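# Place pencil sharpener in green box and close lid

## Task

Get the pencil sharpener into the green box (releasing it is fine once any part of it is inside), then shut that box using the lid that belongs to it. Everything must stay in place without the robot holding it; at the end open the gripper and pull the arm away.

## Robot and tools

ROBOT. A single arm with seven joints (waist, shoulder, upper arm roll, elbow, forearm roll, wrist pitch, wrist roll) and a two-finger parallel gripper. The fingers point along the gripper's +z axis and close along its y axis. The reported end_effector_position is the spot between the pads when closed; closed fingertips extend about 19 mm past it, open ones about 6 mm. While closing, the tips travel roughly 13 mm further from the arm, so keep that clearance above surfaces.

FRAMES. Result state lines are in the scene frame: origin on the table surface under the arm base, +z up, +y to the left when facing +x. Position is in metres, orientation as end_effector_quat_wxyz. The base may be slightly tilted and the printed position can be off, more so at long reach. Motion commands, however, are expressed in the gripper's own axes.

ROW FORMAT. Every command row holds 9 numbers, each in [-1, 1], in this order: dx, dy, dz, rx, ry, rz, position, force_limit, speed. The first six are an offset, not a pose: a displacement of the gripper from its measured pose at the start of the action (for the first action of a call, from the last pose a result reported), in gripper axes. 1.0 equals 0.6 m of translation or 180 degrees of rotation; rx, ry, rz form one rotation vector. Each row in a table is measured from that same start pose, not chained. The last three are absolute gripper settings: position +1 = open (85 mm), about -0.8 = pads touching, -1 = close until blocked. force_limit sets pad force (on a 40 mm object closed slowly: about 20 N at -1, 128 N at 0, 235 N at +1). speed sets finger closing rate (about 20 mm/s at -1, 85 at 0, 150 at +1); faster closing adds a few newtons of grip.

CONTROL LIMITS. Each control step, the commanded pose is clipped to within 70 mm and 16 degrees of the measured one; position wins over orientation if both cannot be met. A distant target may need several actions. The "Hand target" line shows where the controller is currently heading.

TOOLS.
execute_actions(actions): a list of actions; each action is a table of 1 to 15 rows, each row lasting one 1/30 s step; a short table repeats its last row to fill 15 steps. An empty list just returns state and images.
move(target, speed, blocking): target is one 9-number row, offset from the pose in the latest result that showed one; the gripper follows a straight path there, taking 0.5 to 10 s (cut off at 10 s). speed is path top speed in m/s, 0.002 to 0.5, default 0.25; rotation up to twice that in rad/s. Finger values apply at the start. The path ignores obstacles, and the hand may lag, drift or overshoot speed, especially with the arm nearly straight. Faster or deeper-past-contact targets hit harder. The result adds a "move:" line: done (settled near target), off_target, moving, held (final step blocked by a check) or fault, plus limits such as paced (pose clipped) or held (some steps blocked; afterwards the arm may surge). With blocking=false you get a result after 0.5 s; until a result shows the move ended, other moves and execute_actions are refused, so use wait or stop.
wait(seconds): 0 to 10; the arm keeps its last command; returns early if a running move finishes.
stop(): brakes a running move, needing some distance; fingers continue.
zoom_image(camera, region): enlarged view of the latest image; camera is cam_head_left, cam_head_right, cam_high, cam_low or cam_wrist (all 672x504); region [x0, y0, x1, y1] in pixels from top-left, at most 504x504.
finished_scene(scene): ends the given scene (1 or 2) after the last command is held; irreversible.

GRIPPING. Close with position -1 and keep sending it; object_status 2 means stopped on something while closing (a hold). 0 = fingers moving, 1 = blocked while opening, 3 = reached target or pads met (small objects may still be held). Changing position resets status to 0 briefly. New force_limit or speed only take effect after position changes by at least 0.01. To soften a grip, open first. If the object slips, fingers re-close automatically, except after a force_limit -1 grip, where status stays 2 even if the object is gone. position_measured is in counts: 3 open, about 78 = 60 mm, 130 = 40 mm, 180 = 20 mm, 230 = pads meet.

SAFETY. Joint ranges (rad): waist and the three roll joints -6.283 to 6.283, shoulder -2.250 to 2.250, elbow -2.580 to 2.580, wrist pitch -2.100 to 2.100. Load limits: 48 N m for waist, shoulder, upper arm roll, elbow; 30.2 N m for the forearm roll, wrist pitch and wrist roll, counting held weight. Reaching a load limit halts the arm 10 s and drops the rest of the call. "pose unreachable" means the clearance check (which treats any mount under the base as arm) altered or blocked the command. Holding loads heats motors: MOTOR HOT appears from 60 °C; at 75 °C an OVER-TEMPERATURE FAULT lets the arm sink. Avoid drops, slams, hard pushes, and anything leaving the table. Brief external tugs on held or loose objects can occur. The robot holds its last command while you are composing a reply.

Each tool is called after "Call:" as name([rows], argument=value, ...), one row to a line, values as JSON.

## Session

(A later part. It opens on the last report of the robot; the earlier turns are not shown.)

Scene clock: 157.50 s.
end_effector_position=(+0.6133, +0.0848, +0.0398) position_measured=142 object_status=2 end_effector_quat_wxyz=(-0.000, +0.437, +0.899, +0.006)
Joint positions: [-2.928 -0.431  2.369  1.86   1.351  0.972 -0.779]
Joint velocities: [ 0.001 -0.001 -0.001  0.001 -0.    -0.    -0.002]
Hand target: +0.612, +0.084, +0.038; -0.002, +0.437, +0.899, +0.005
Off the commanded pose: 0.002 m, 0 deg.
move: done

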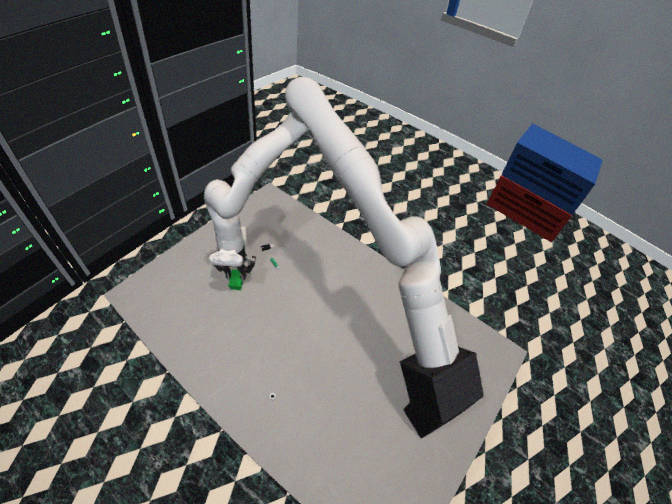

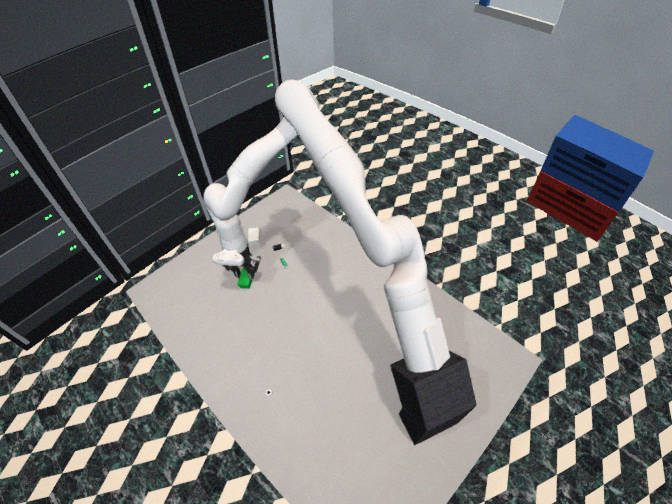

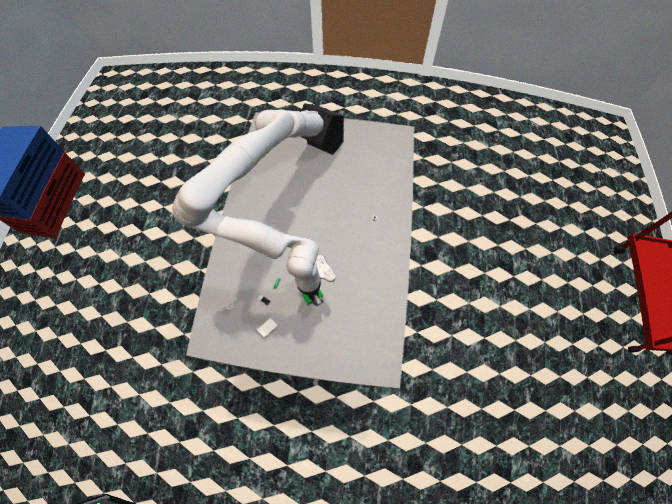

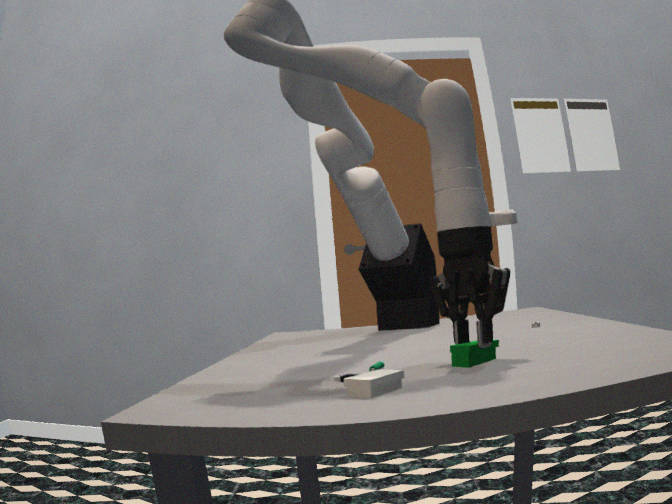

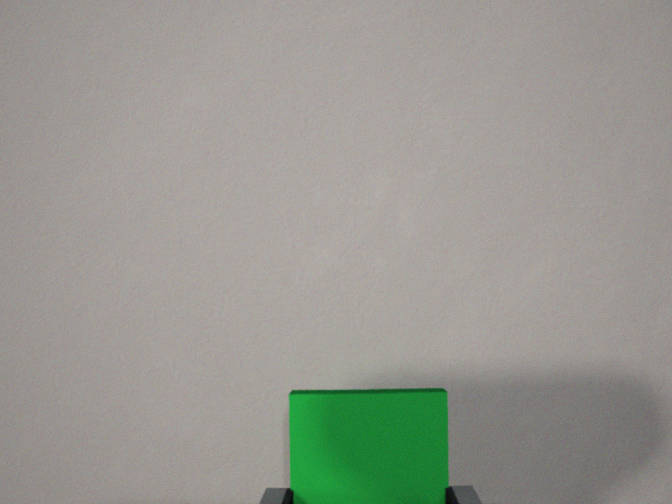

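Call:
move(target=[0,0,0,0,0,0,1,0,-0.5])

Call:
move(target=[0,0,-0.12,0,0,0,1,0,0], speed=0.1)

Call:
zoom_image(camera="cam_low", region=[380,260,560,400])

Scene clock: 166.53 s.
end_effector_position=(+0.6133, +0.0848, +0.0398) position_measured=3 object_status=0 end_effector_quat_wxyz=(-0.000, +0.437, +0.899, +0.006)
Joint positions: [-2.929 -0.431  2.369  1.86   1.35   0.972 -0.779]
Joint velocities: [-0.     0.002  0.001 -0.     0.    -0.001  0.   ]
Hand target: +0.613, +0.085, +0.040; -0.000, +0.437, +0.899, +0.006
Off the commanded pose: 0.000 m, 0 deg.
move: done

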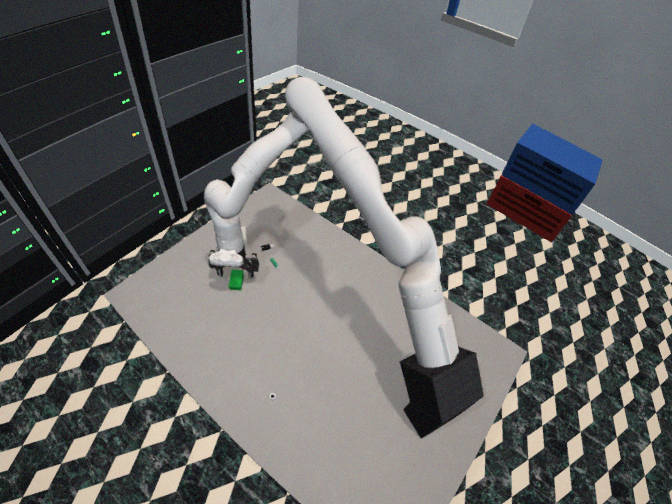

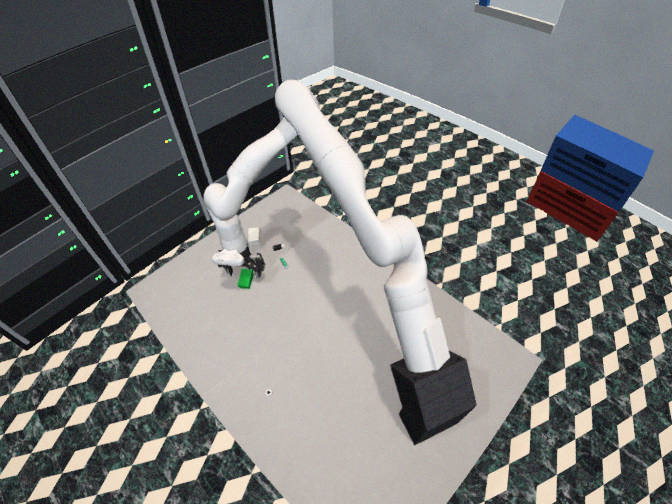

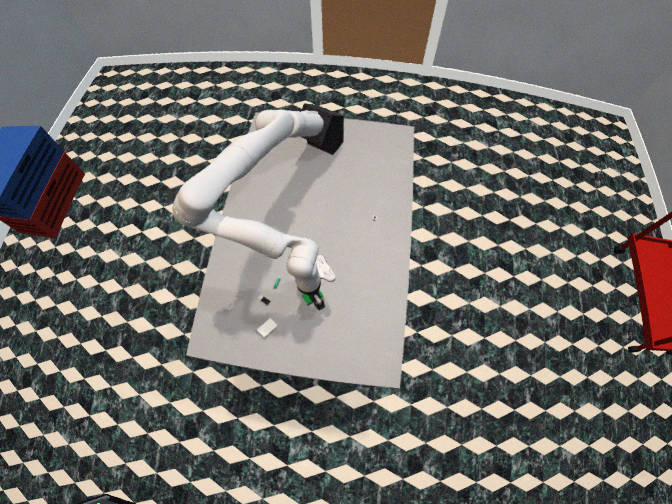

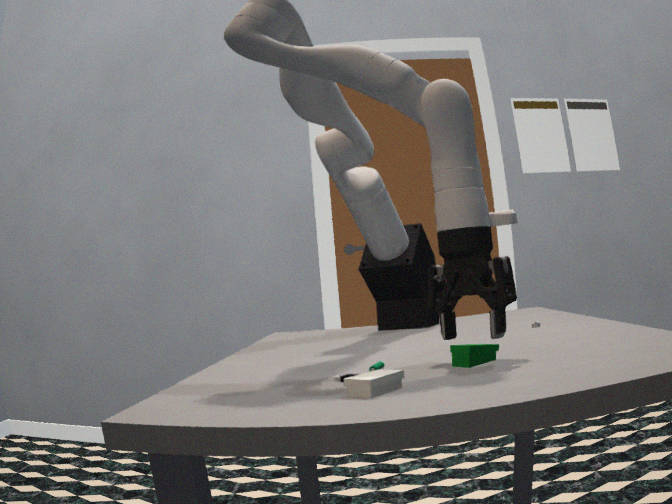

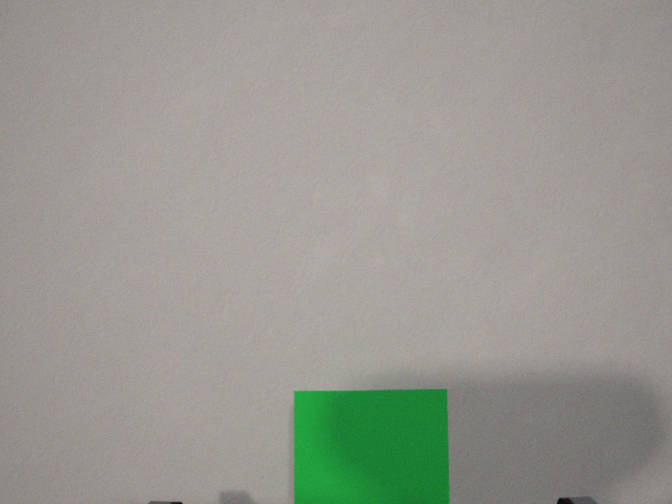

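Scene clock: 167.60 s.
end_effector_position=(+0.6126, +0.0842, +0.1116) position_measured=3 object_status=3 end_effector_quat_wxyz=(-0.001, +0.437, +0.899, +0.006)
Joint positions: [-2.939 -0.288  2.303  1.866  1.179  1.038 -0.691]
Joint velocities: [ 0.001  0.005  0.     0.     0.    -0.002 -0.   ]
Hand target: +0.613, +0.084, +0.112; -0.000, +0.437, +0.899, +0.006
Off the commanded pose: 0.000 m, 0 deg.
move: done

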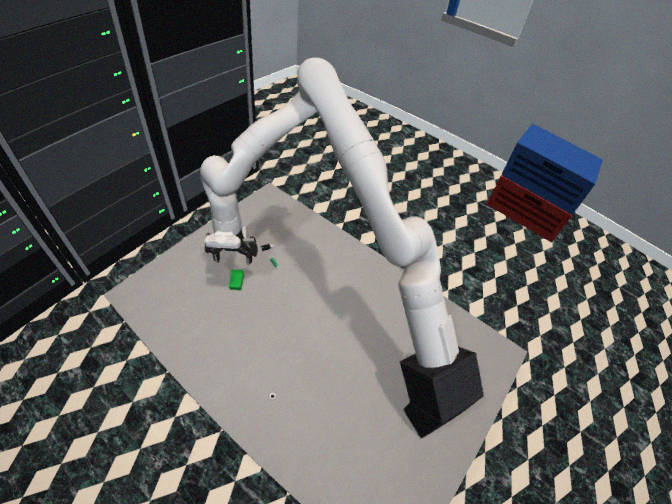

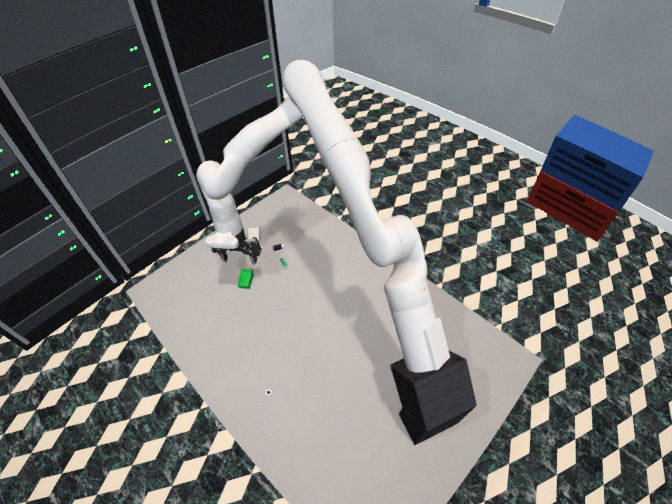

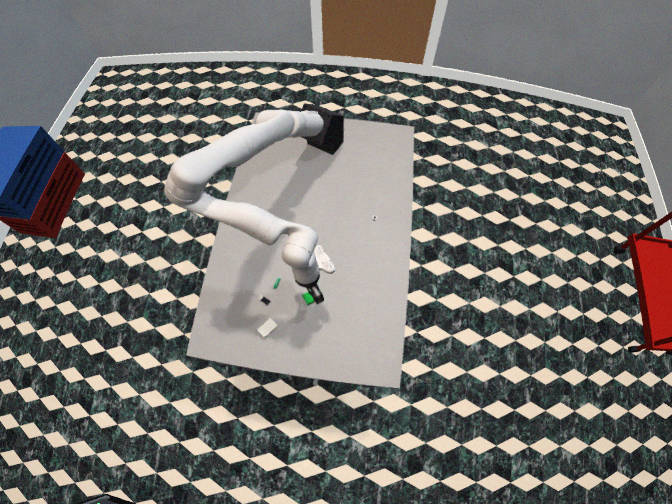

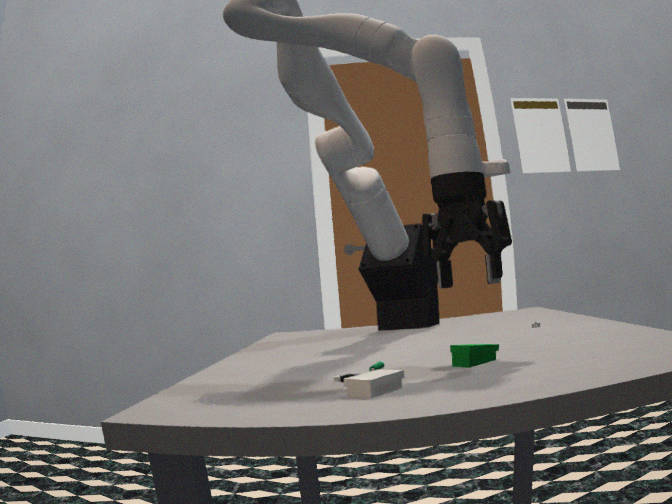

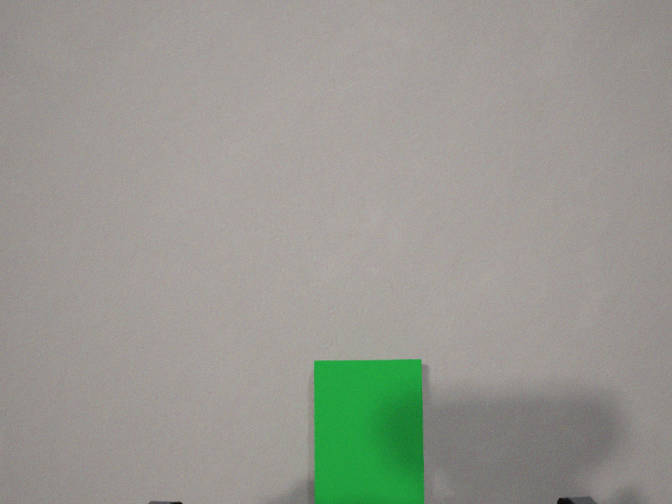

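Region (380, 260, 560, 400) of cam_low's 672x504 image, scaled by 2.800, with more detail than that image has.

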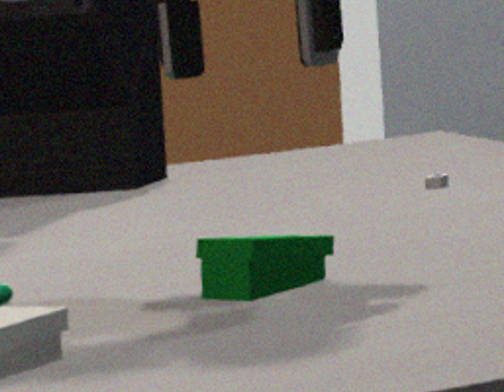

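Call:
move(target=[0,0,0.1,0,0,0,-1,-1,0], speed=0.05)

Call:
move(target=[-0.007,0,0.014,0,0,0,-1,-1,0], speed=0.008)

Call:
zoom_image(camera="cam_low", region=[380,260,560,400])

Scene clock: 176.40 s.
end_effector_position=(+0.6131, +0.0848, +0.0518) position_measured=230 object_status=3 end_effector_quat_wxyz=(-0.000, +0.437, +0.899, +0.006)
Joint positions: [-2.931 -0.407  2.359  1.864  1.322  0.981 -0.765]
Joint velocities: [-0.001 -0.004  0.    -0.001  0.001  0.     0.001]
Hand target: +0.613, +0.085, +0.052; -0.001, +0.437, +0.899, +0.006
Off the commanded pose: 0.000 m, 0 deg.
move: done

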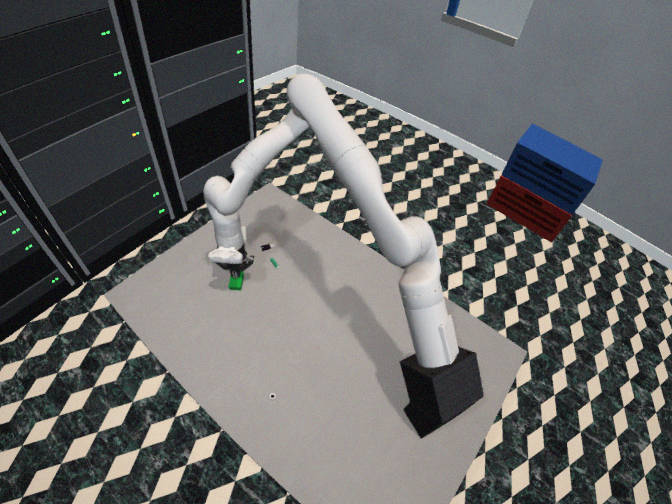

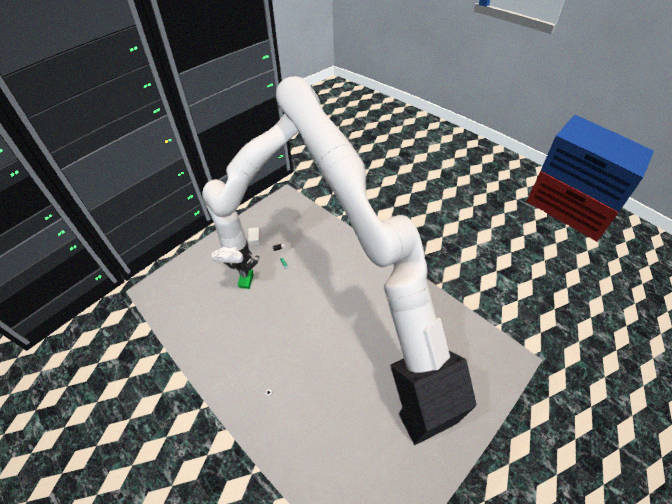

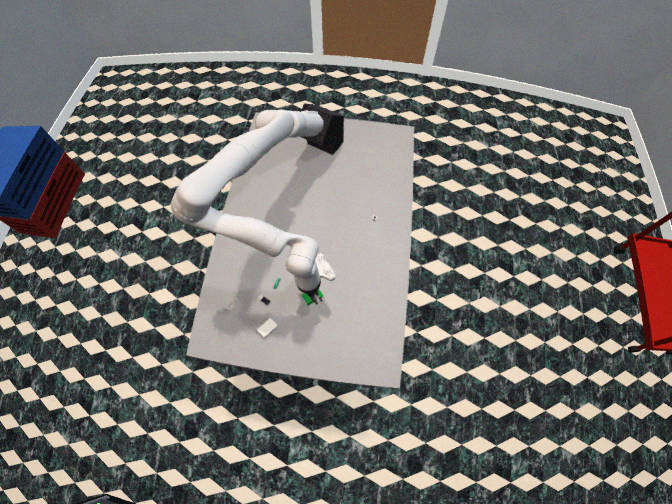

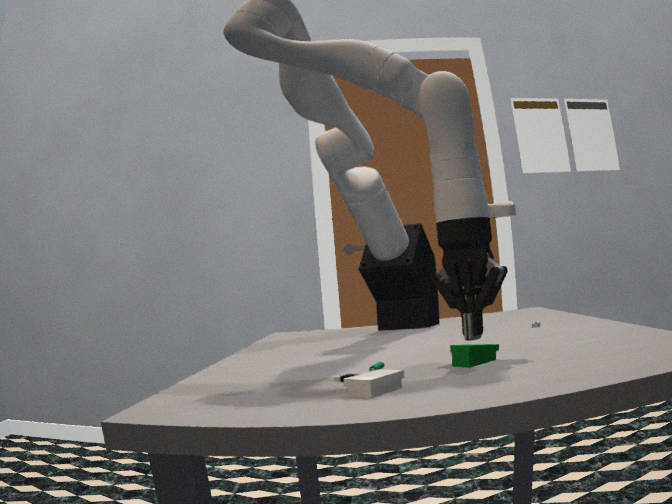

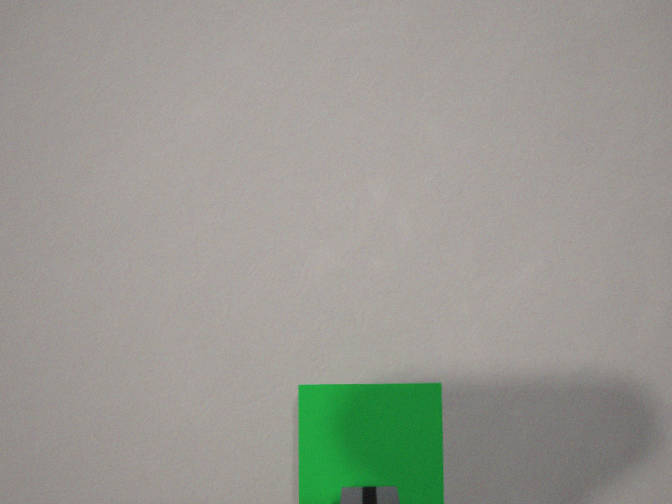

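Scene clock: 177.80 s.
end_effector_position=(+0.6159, +0.0831, +0.0454) position_measured=230 object_status=3 end_effector_quat_wxyz=(-0.000, +0.436, +0.900, +0.007)
Joint positions: [-2.922 -0.417  2.363  1.858  1.334  0.97  -0.761]
Joint velocities: [ 0.001  0.    -0.001 -0.     0.001  0.002 -0.001]
Hand target: +0.616, +0.082, +0.043; -0.000, +0.437, +0.899, +0.006
Off the commanded pose: 0.003 m, 0 deg.
move: done

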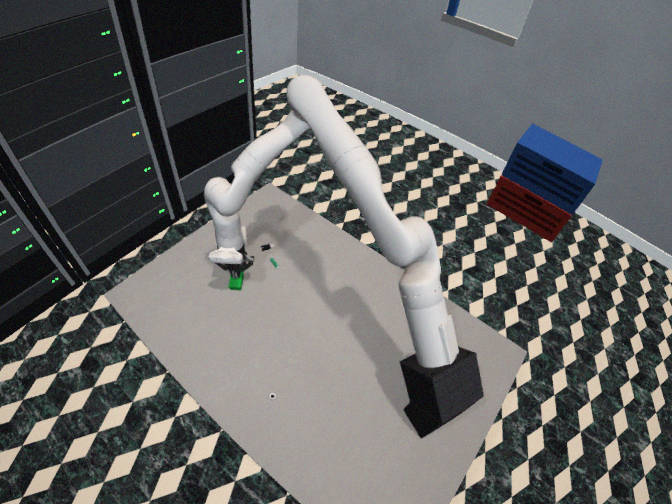

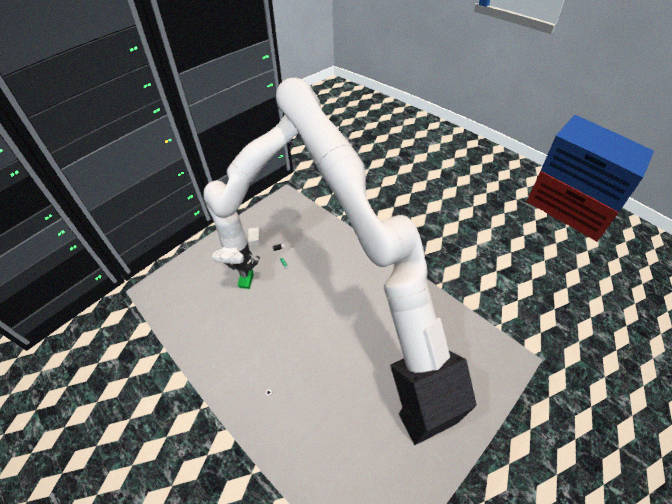

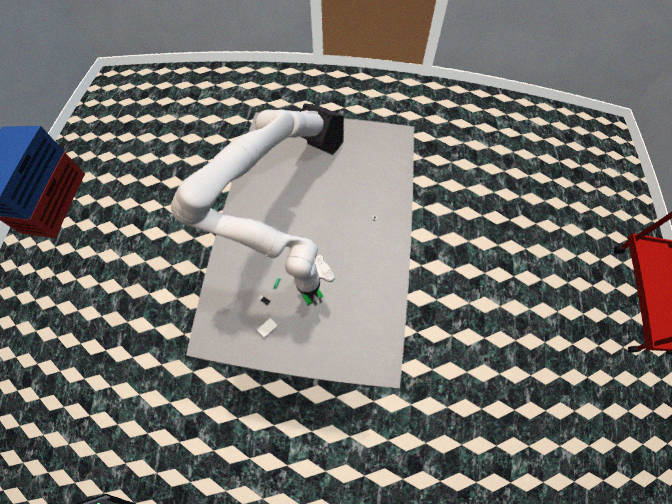

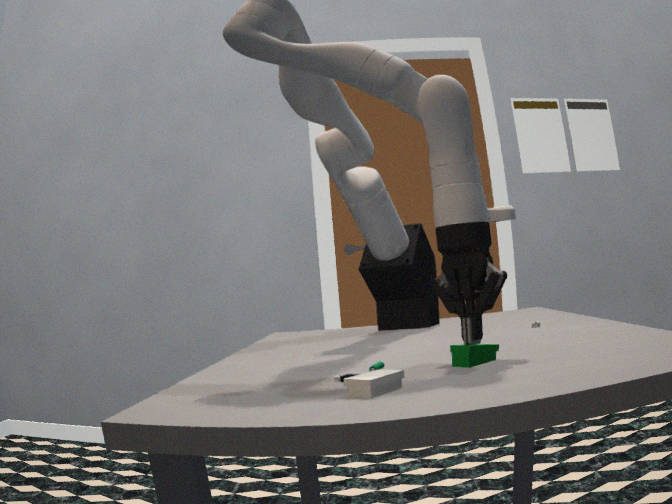

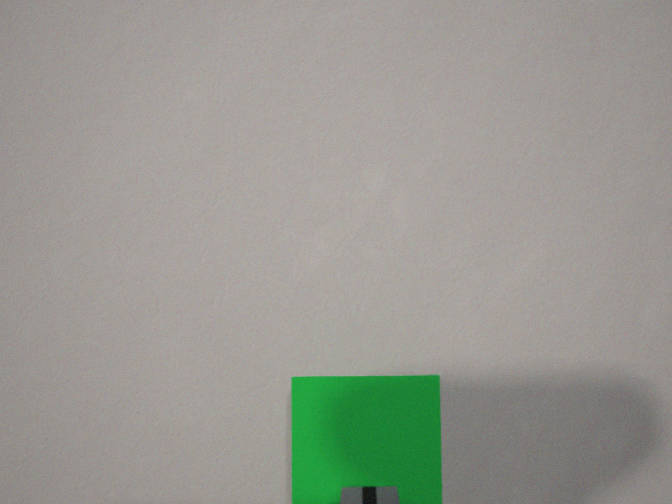

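Region (380, 260, 560, 400) of cam_low's 672x504 image, scaled by 2.800, with more detail than that image has.

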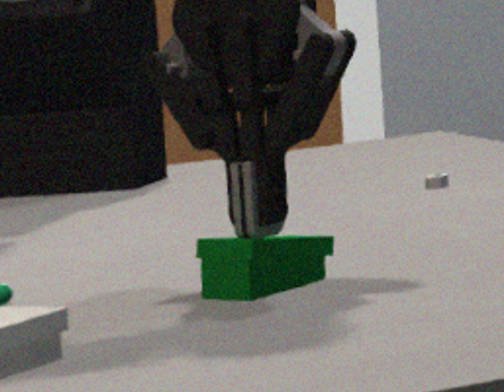

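Call:
move(target=[-0.01,0,0.004,0,0,0,-1,-1,0], speed=0.006)

Call:
zoom_image(camera="cam_low", region=[380,260,560,400])

Call:
zoom_image(camera="cam_head_left", region=[190,230,290,305])

Scene clock: 184.63 s.
end_effector_position=(+0.6197, +0.0785, +0.0430) position_measured=230 object_status=3 end_effector_quat_wxyz=(-0.000, +0.436, +0.900, +0.008)
Joint positions: [-2.909 -0.415  2.364  1.851  1.331  0.961 -0.743]
Joint velocities: [ 0.     0.     0.    -0.001  0.     0.001  0.001]
Hand target: +0.620, +0.078, +0.043; -0.000, +0.436, +0.900, +0.008
Off the commanded pose: 0.000 m, 0 deg.
move: done

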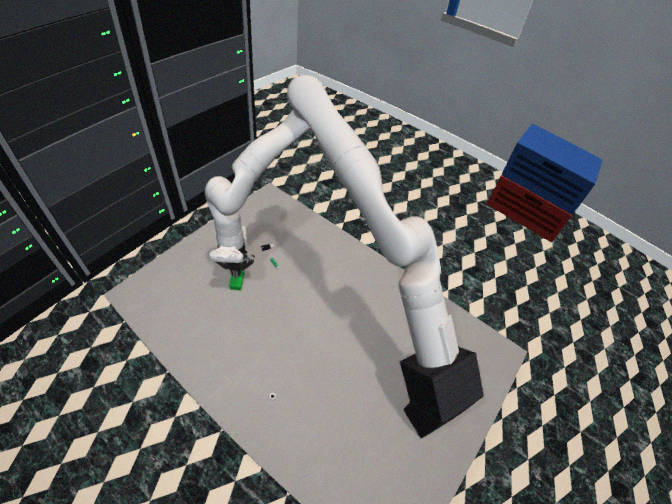

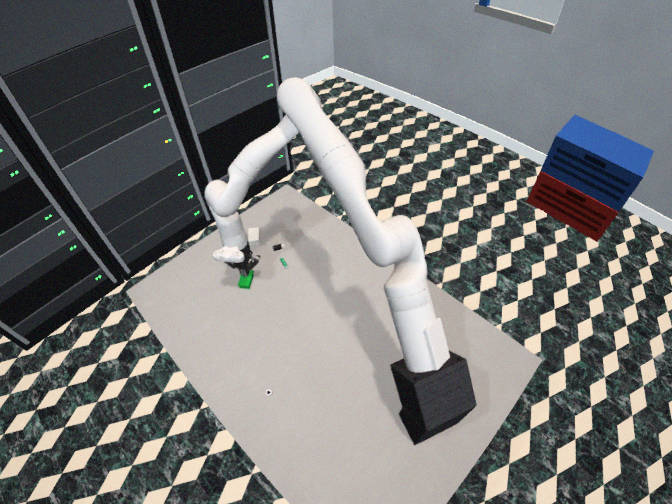

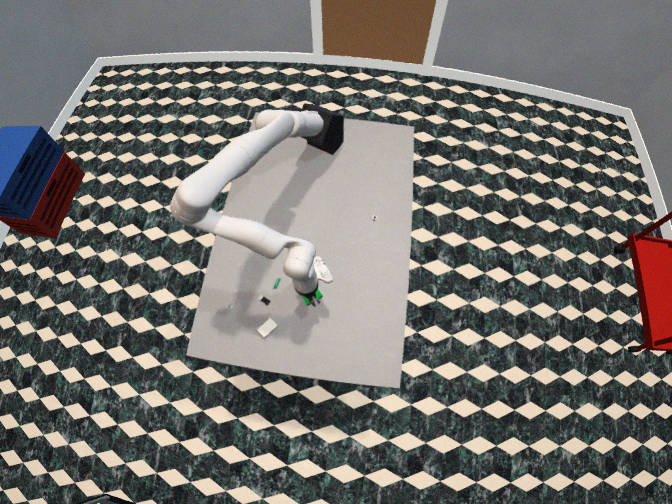

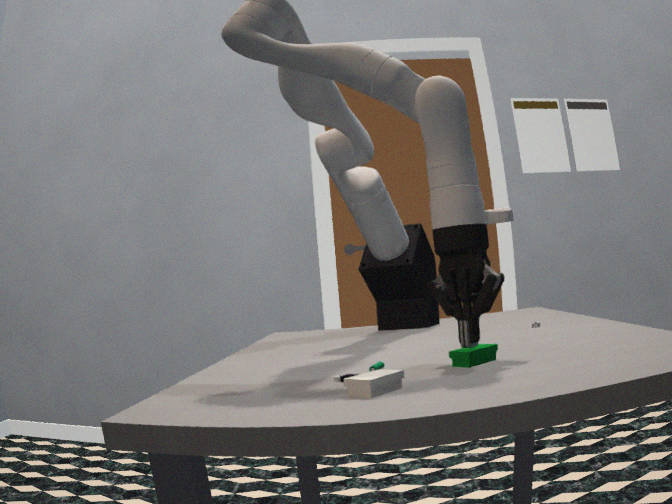

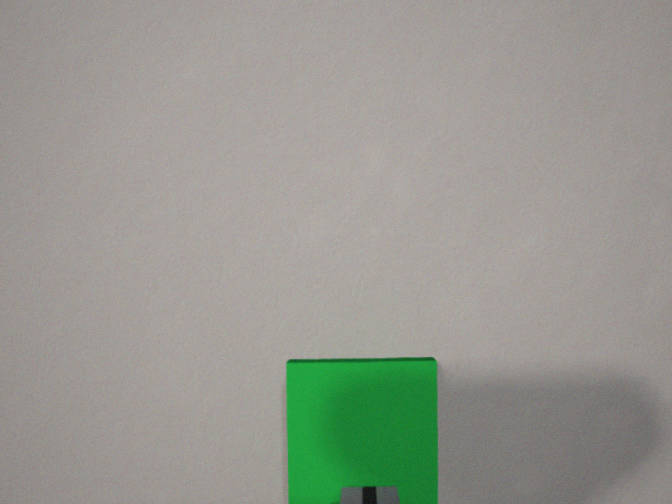

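Region (380, 260, 560, 400) of cam_low's 672x504 image, scaled by 2.800, with more detail than that image has.

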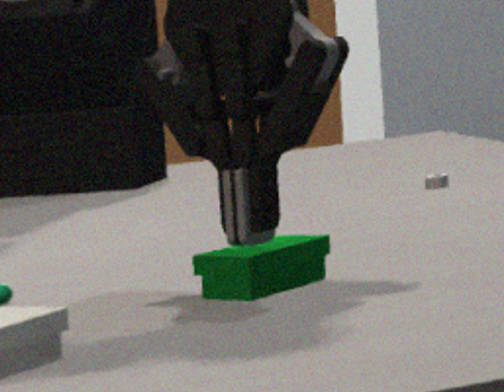

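Region (190, 230, 290, 305) of cam_head_left's 672x504 image, scaled by 5.040, with more detail than that image has; it fills the top 378 rows of this view, and the rest is white.

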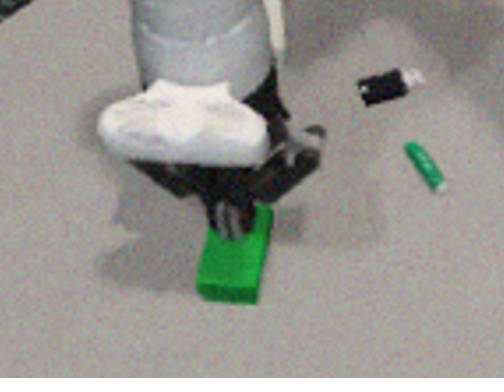

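Seated.

Call:
move(target=[0,0,-0.2,0,0,0,-1,-1,0], speed=0.15)

Call:
finished_scene(scene=1)

Scene clock: 189.07 s.
end_effector_position=(+0.6185, +0.0771, +0.1628) position_measured=230 object_status=3 end_effector_quat_wxyz=(-0.001, +0.436, +0.900, +0.008)
Joint positions: [-2.922 -0.178  2.262  1.837  1.044  1.083 -0.584]
Joint velocities: [ 0.001  0.005 -0.    -0.     0.     0.001  0.001]
Hand target: +0.619, +0.077, +0.163; -0.000, +0.436, +0.900, +0.008
Off the commanded pose: 0.001 m, 0 deg.
move: done

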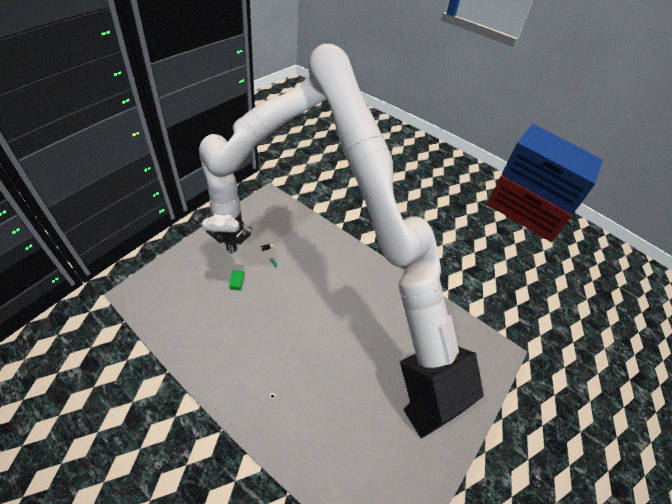

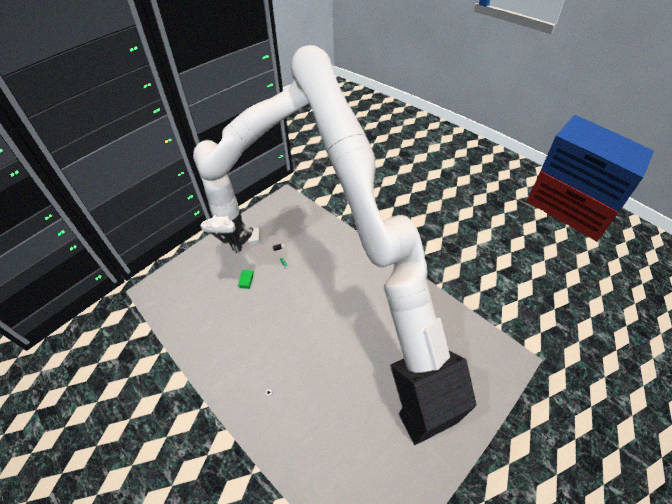

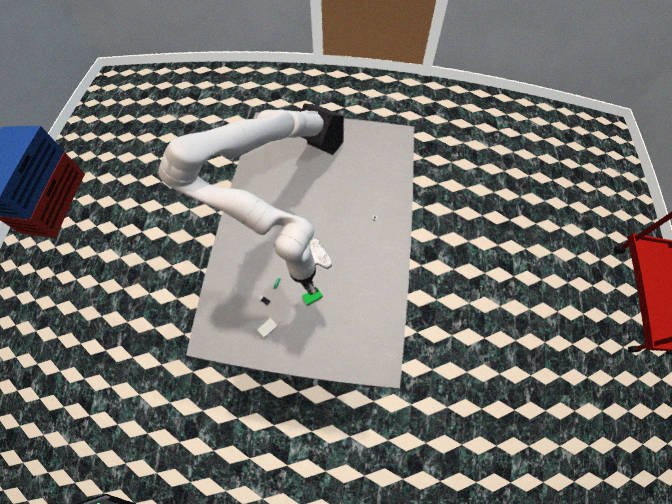

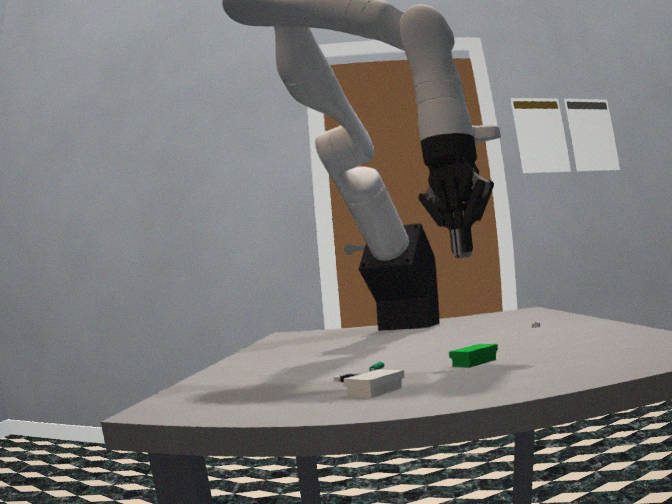

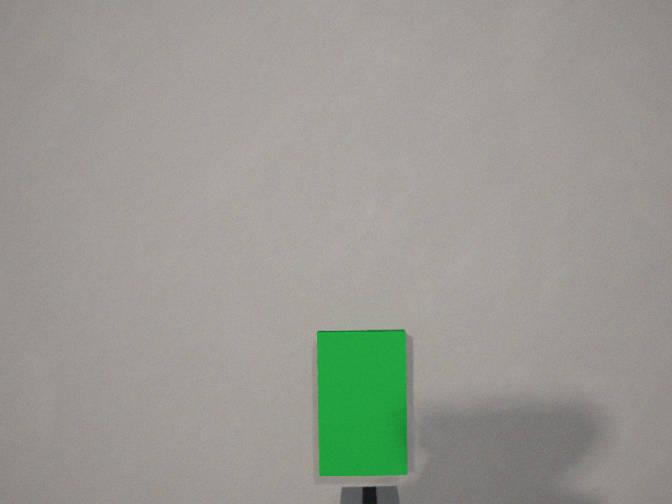

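The scene is finished: the task was done.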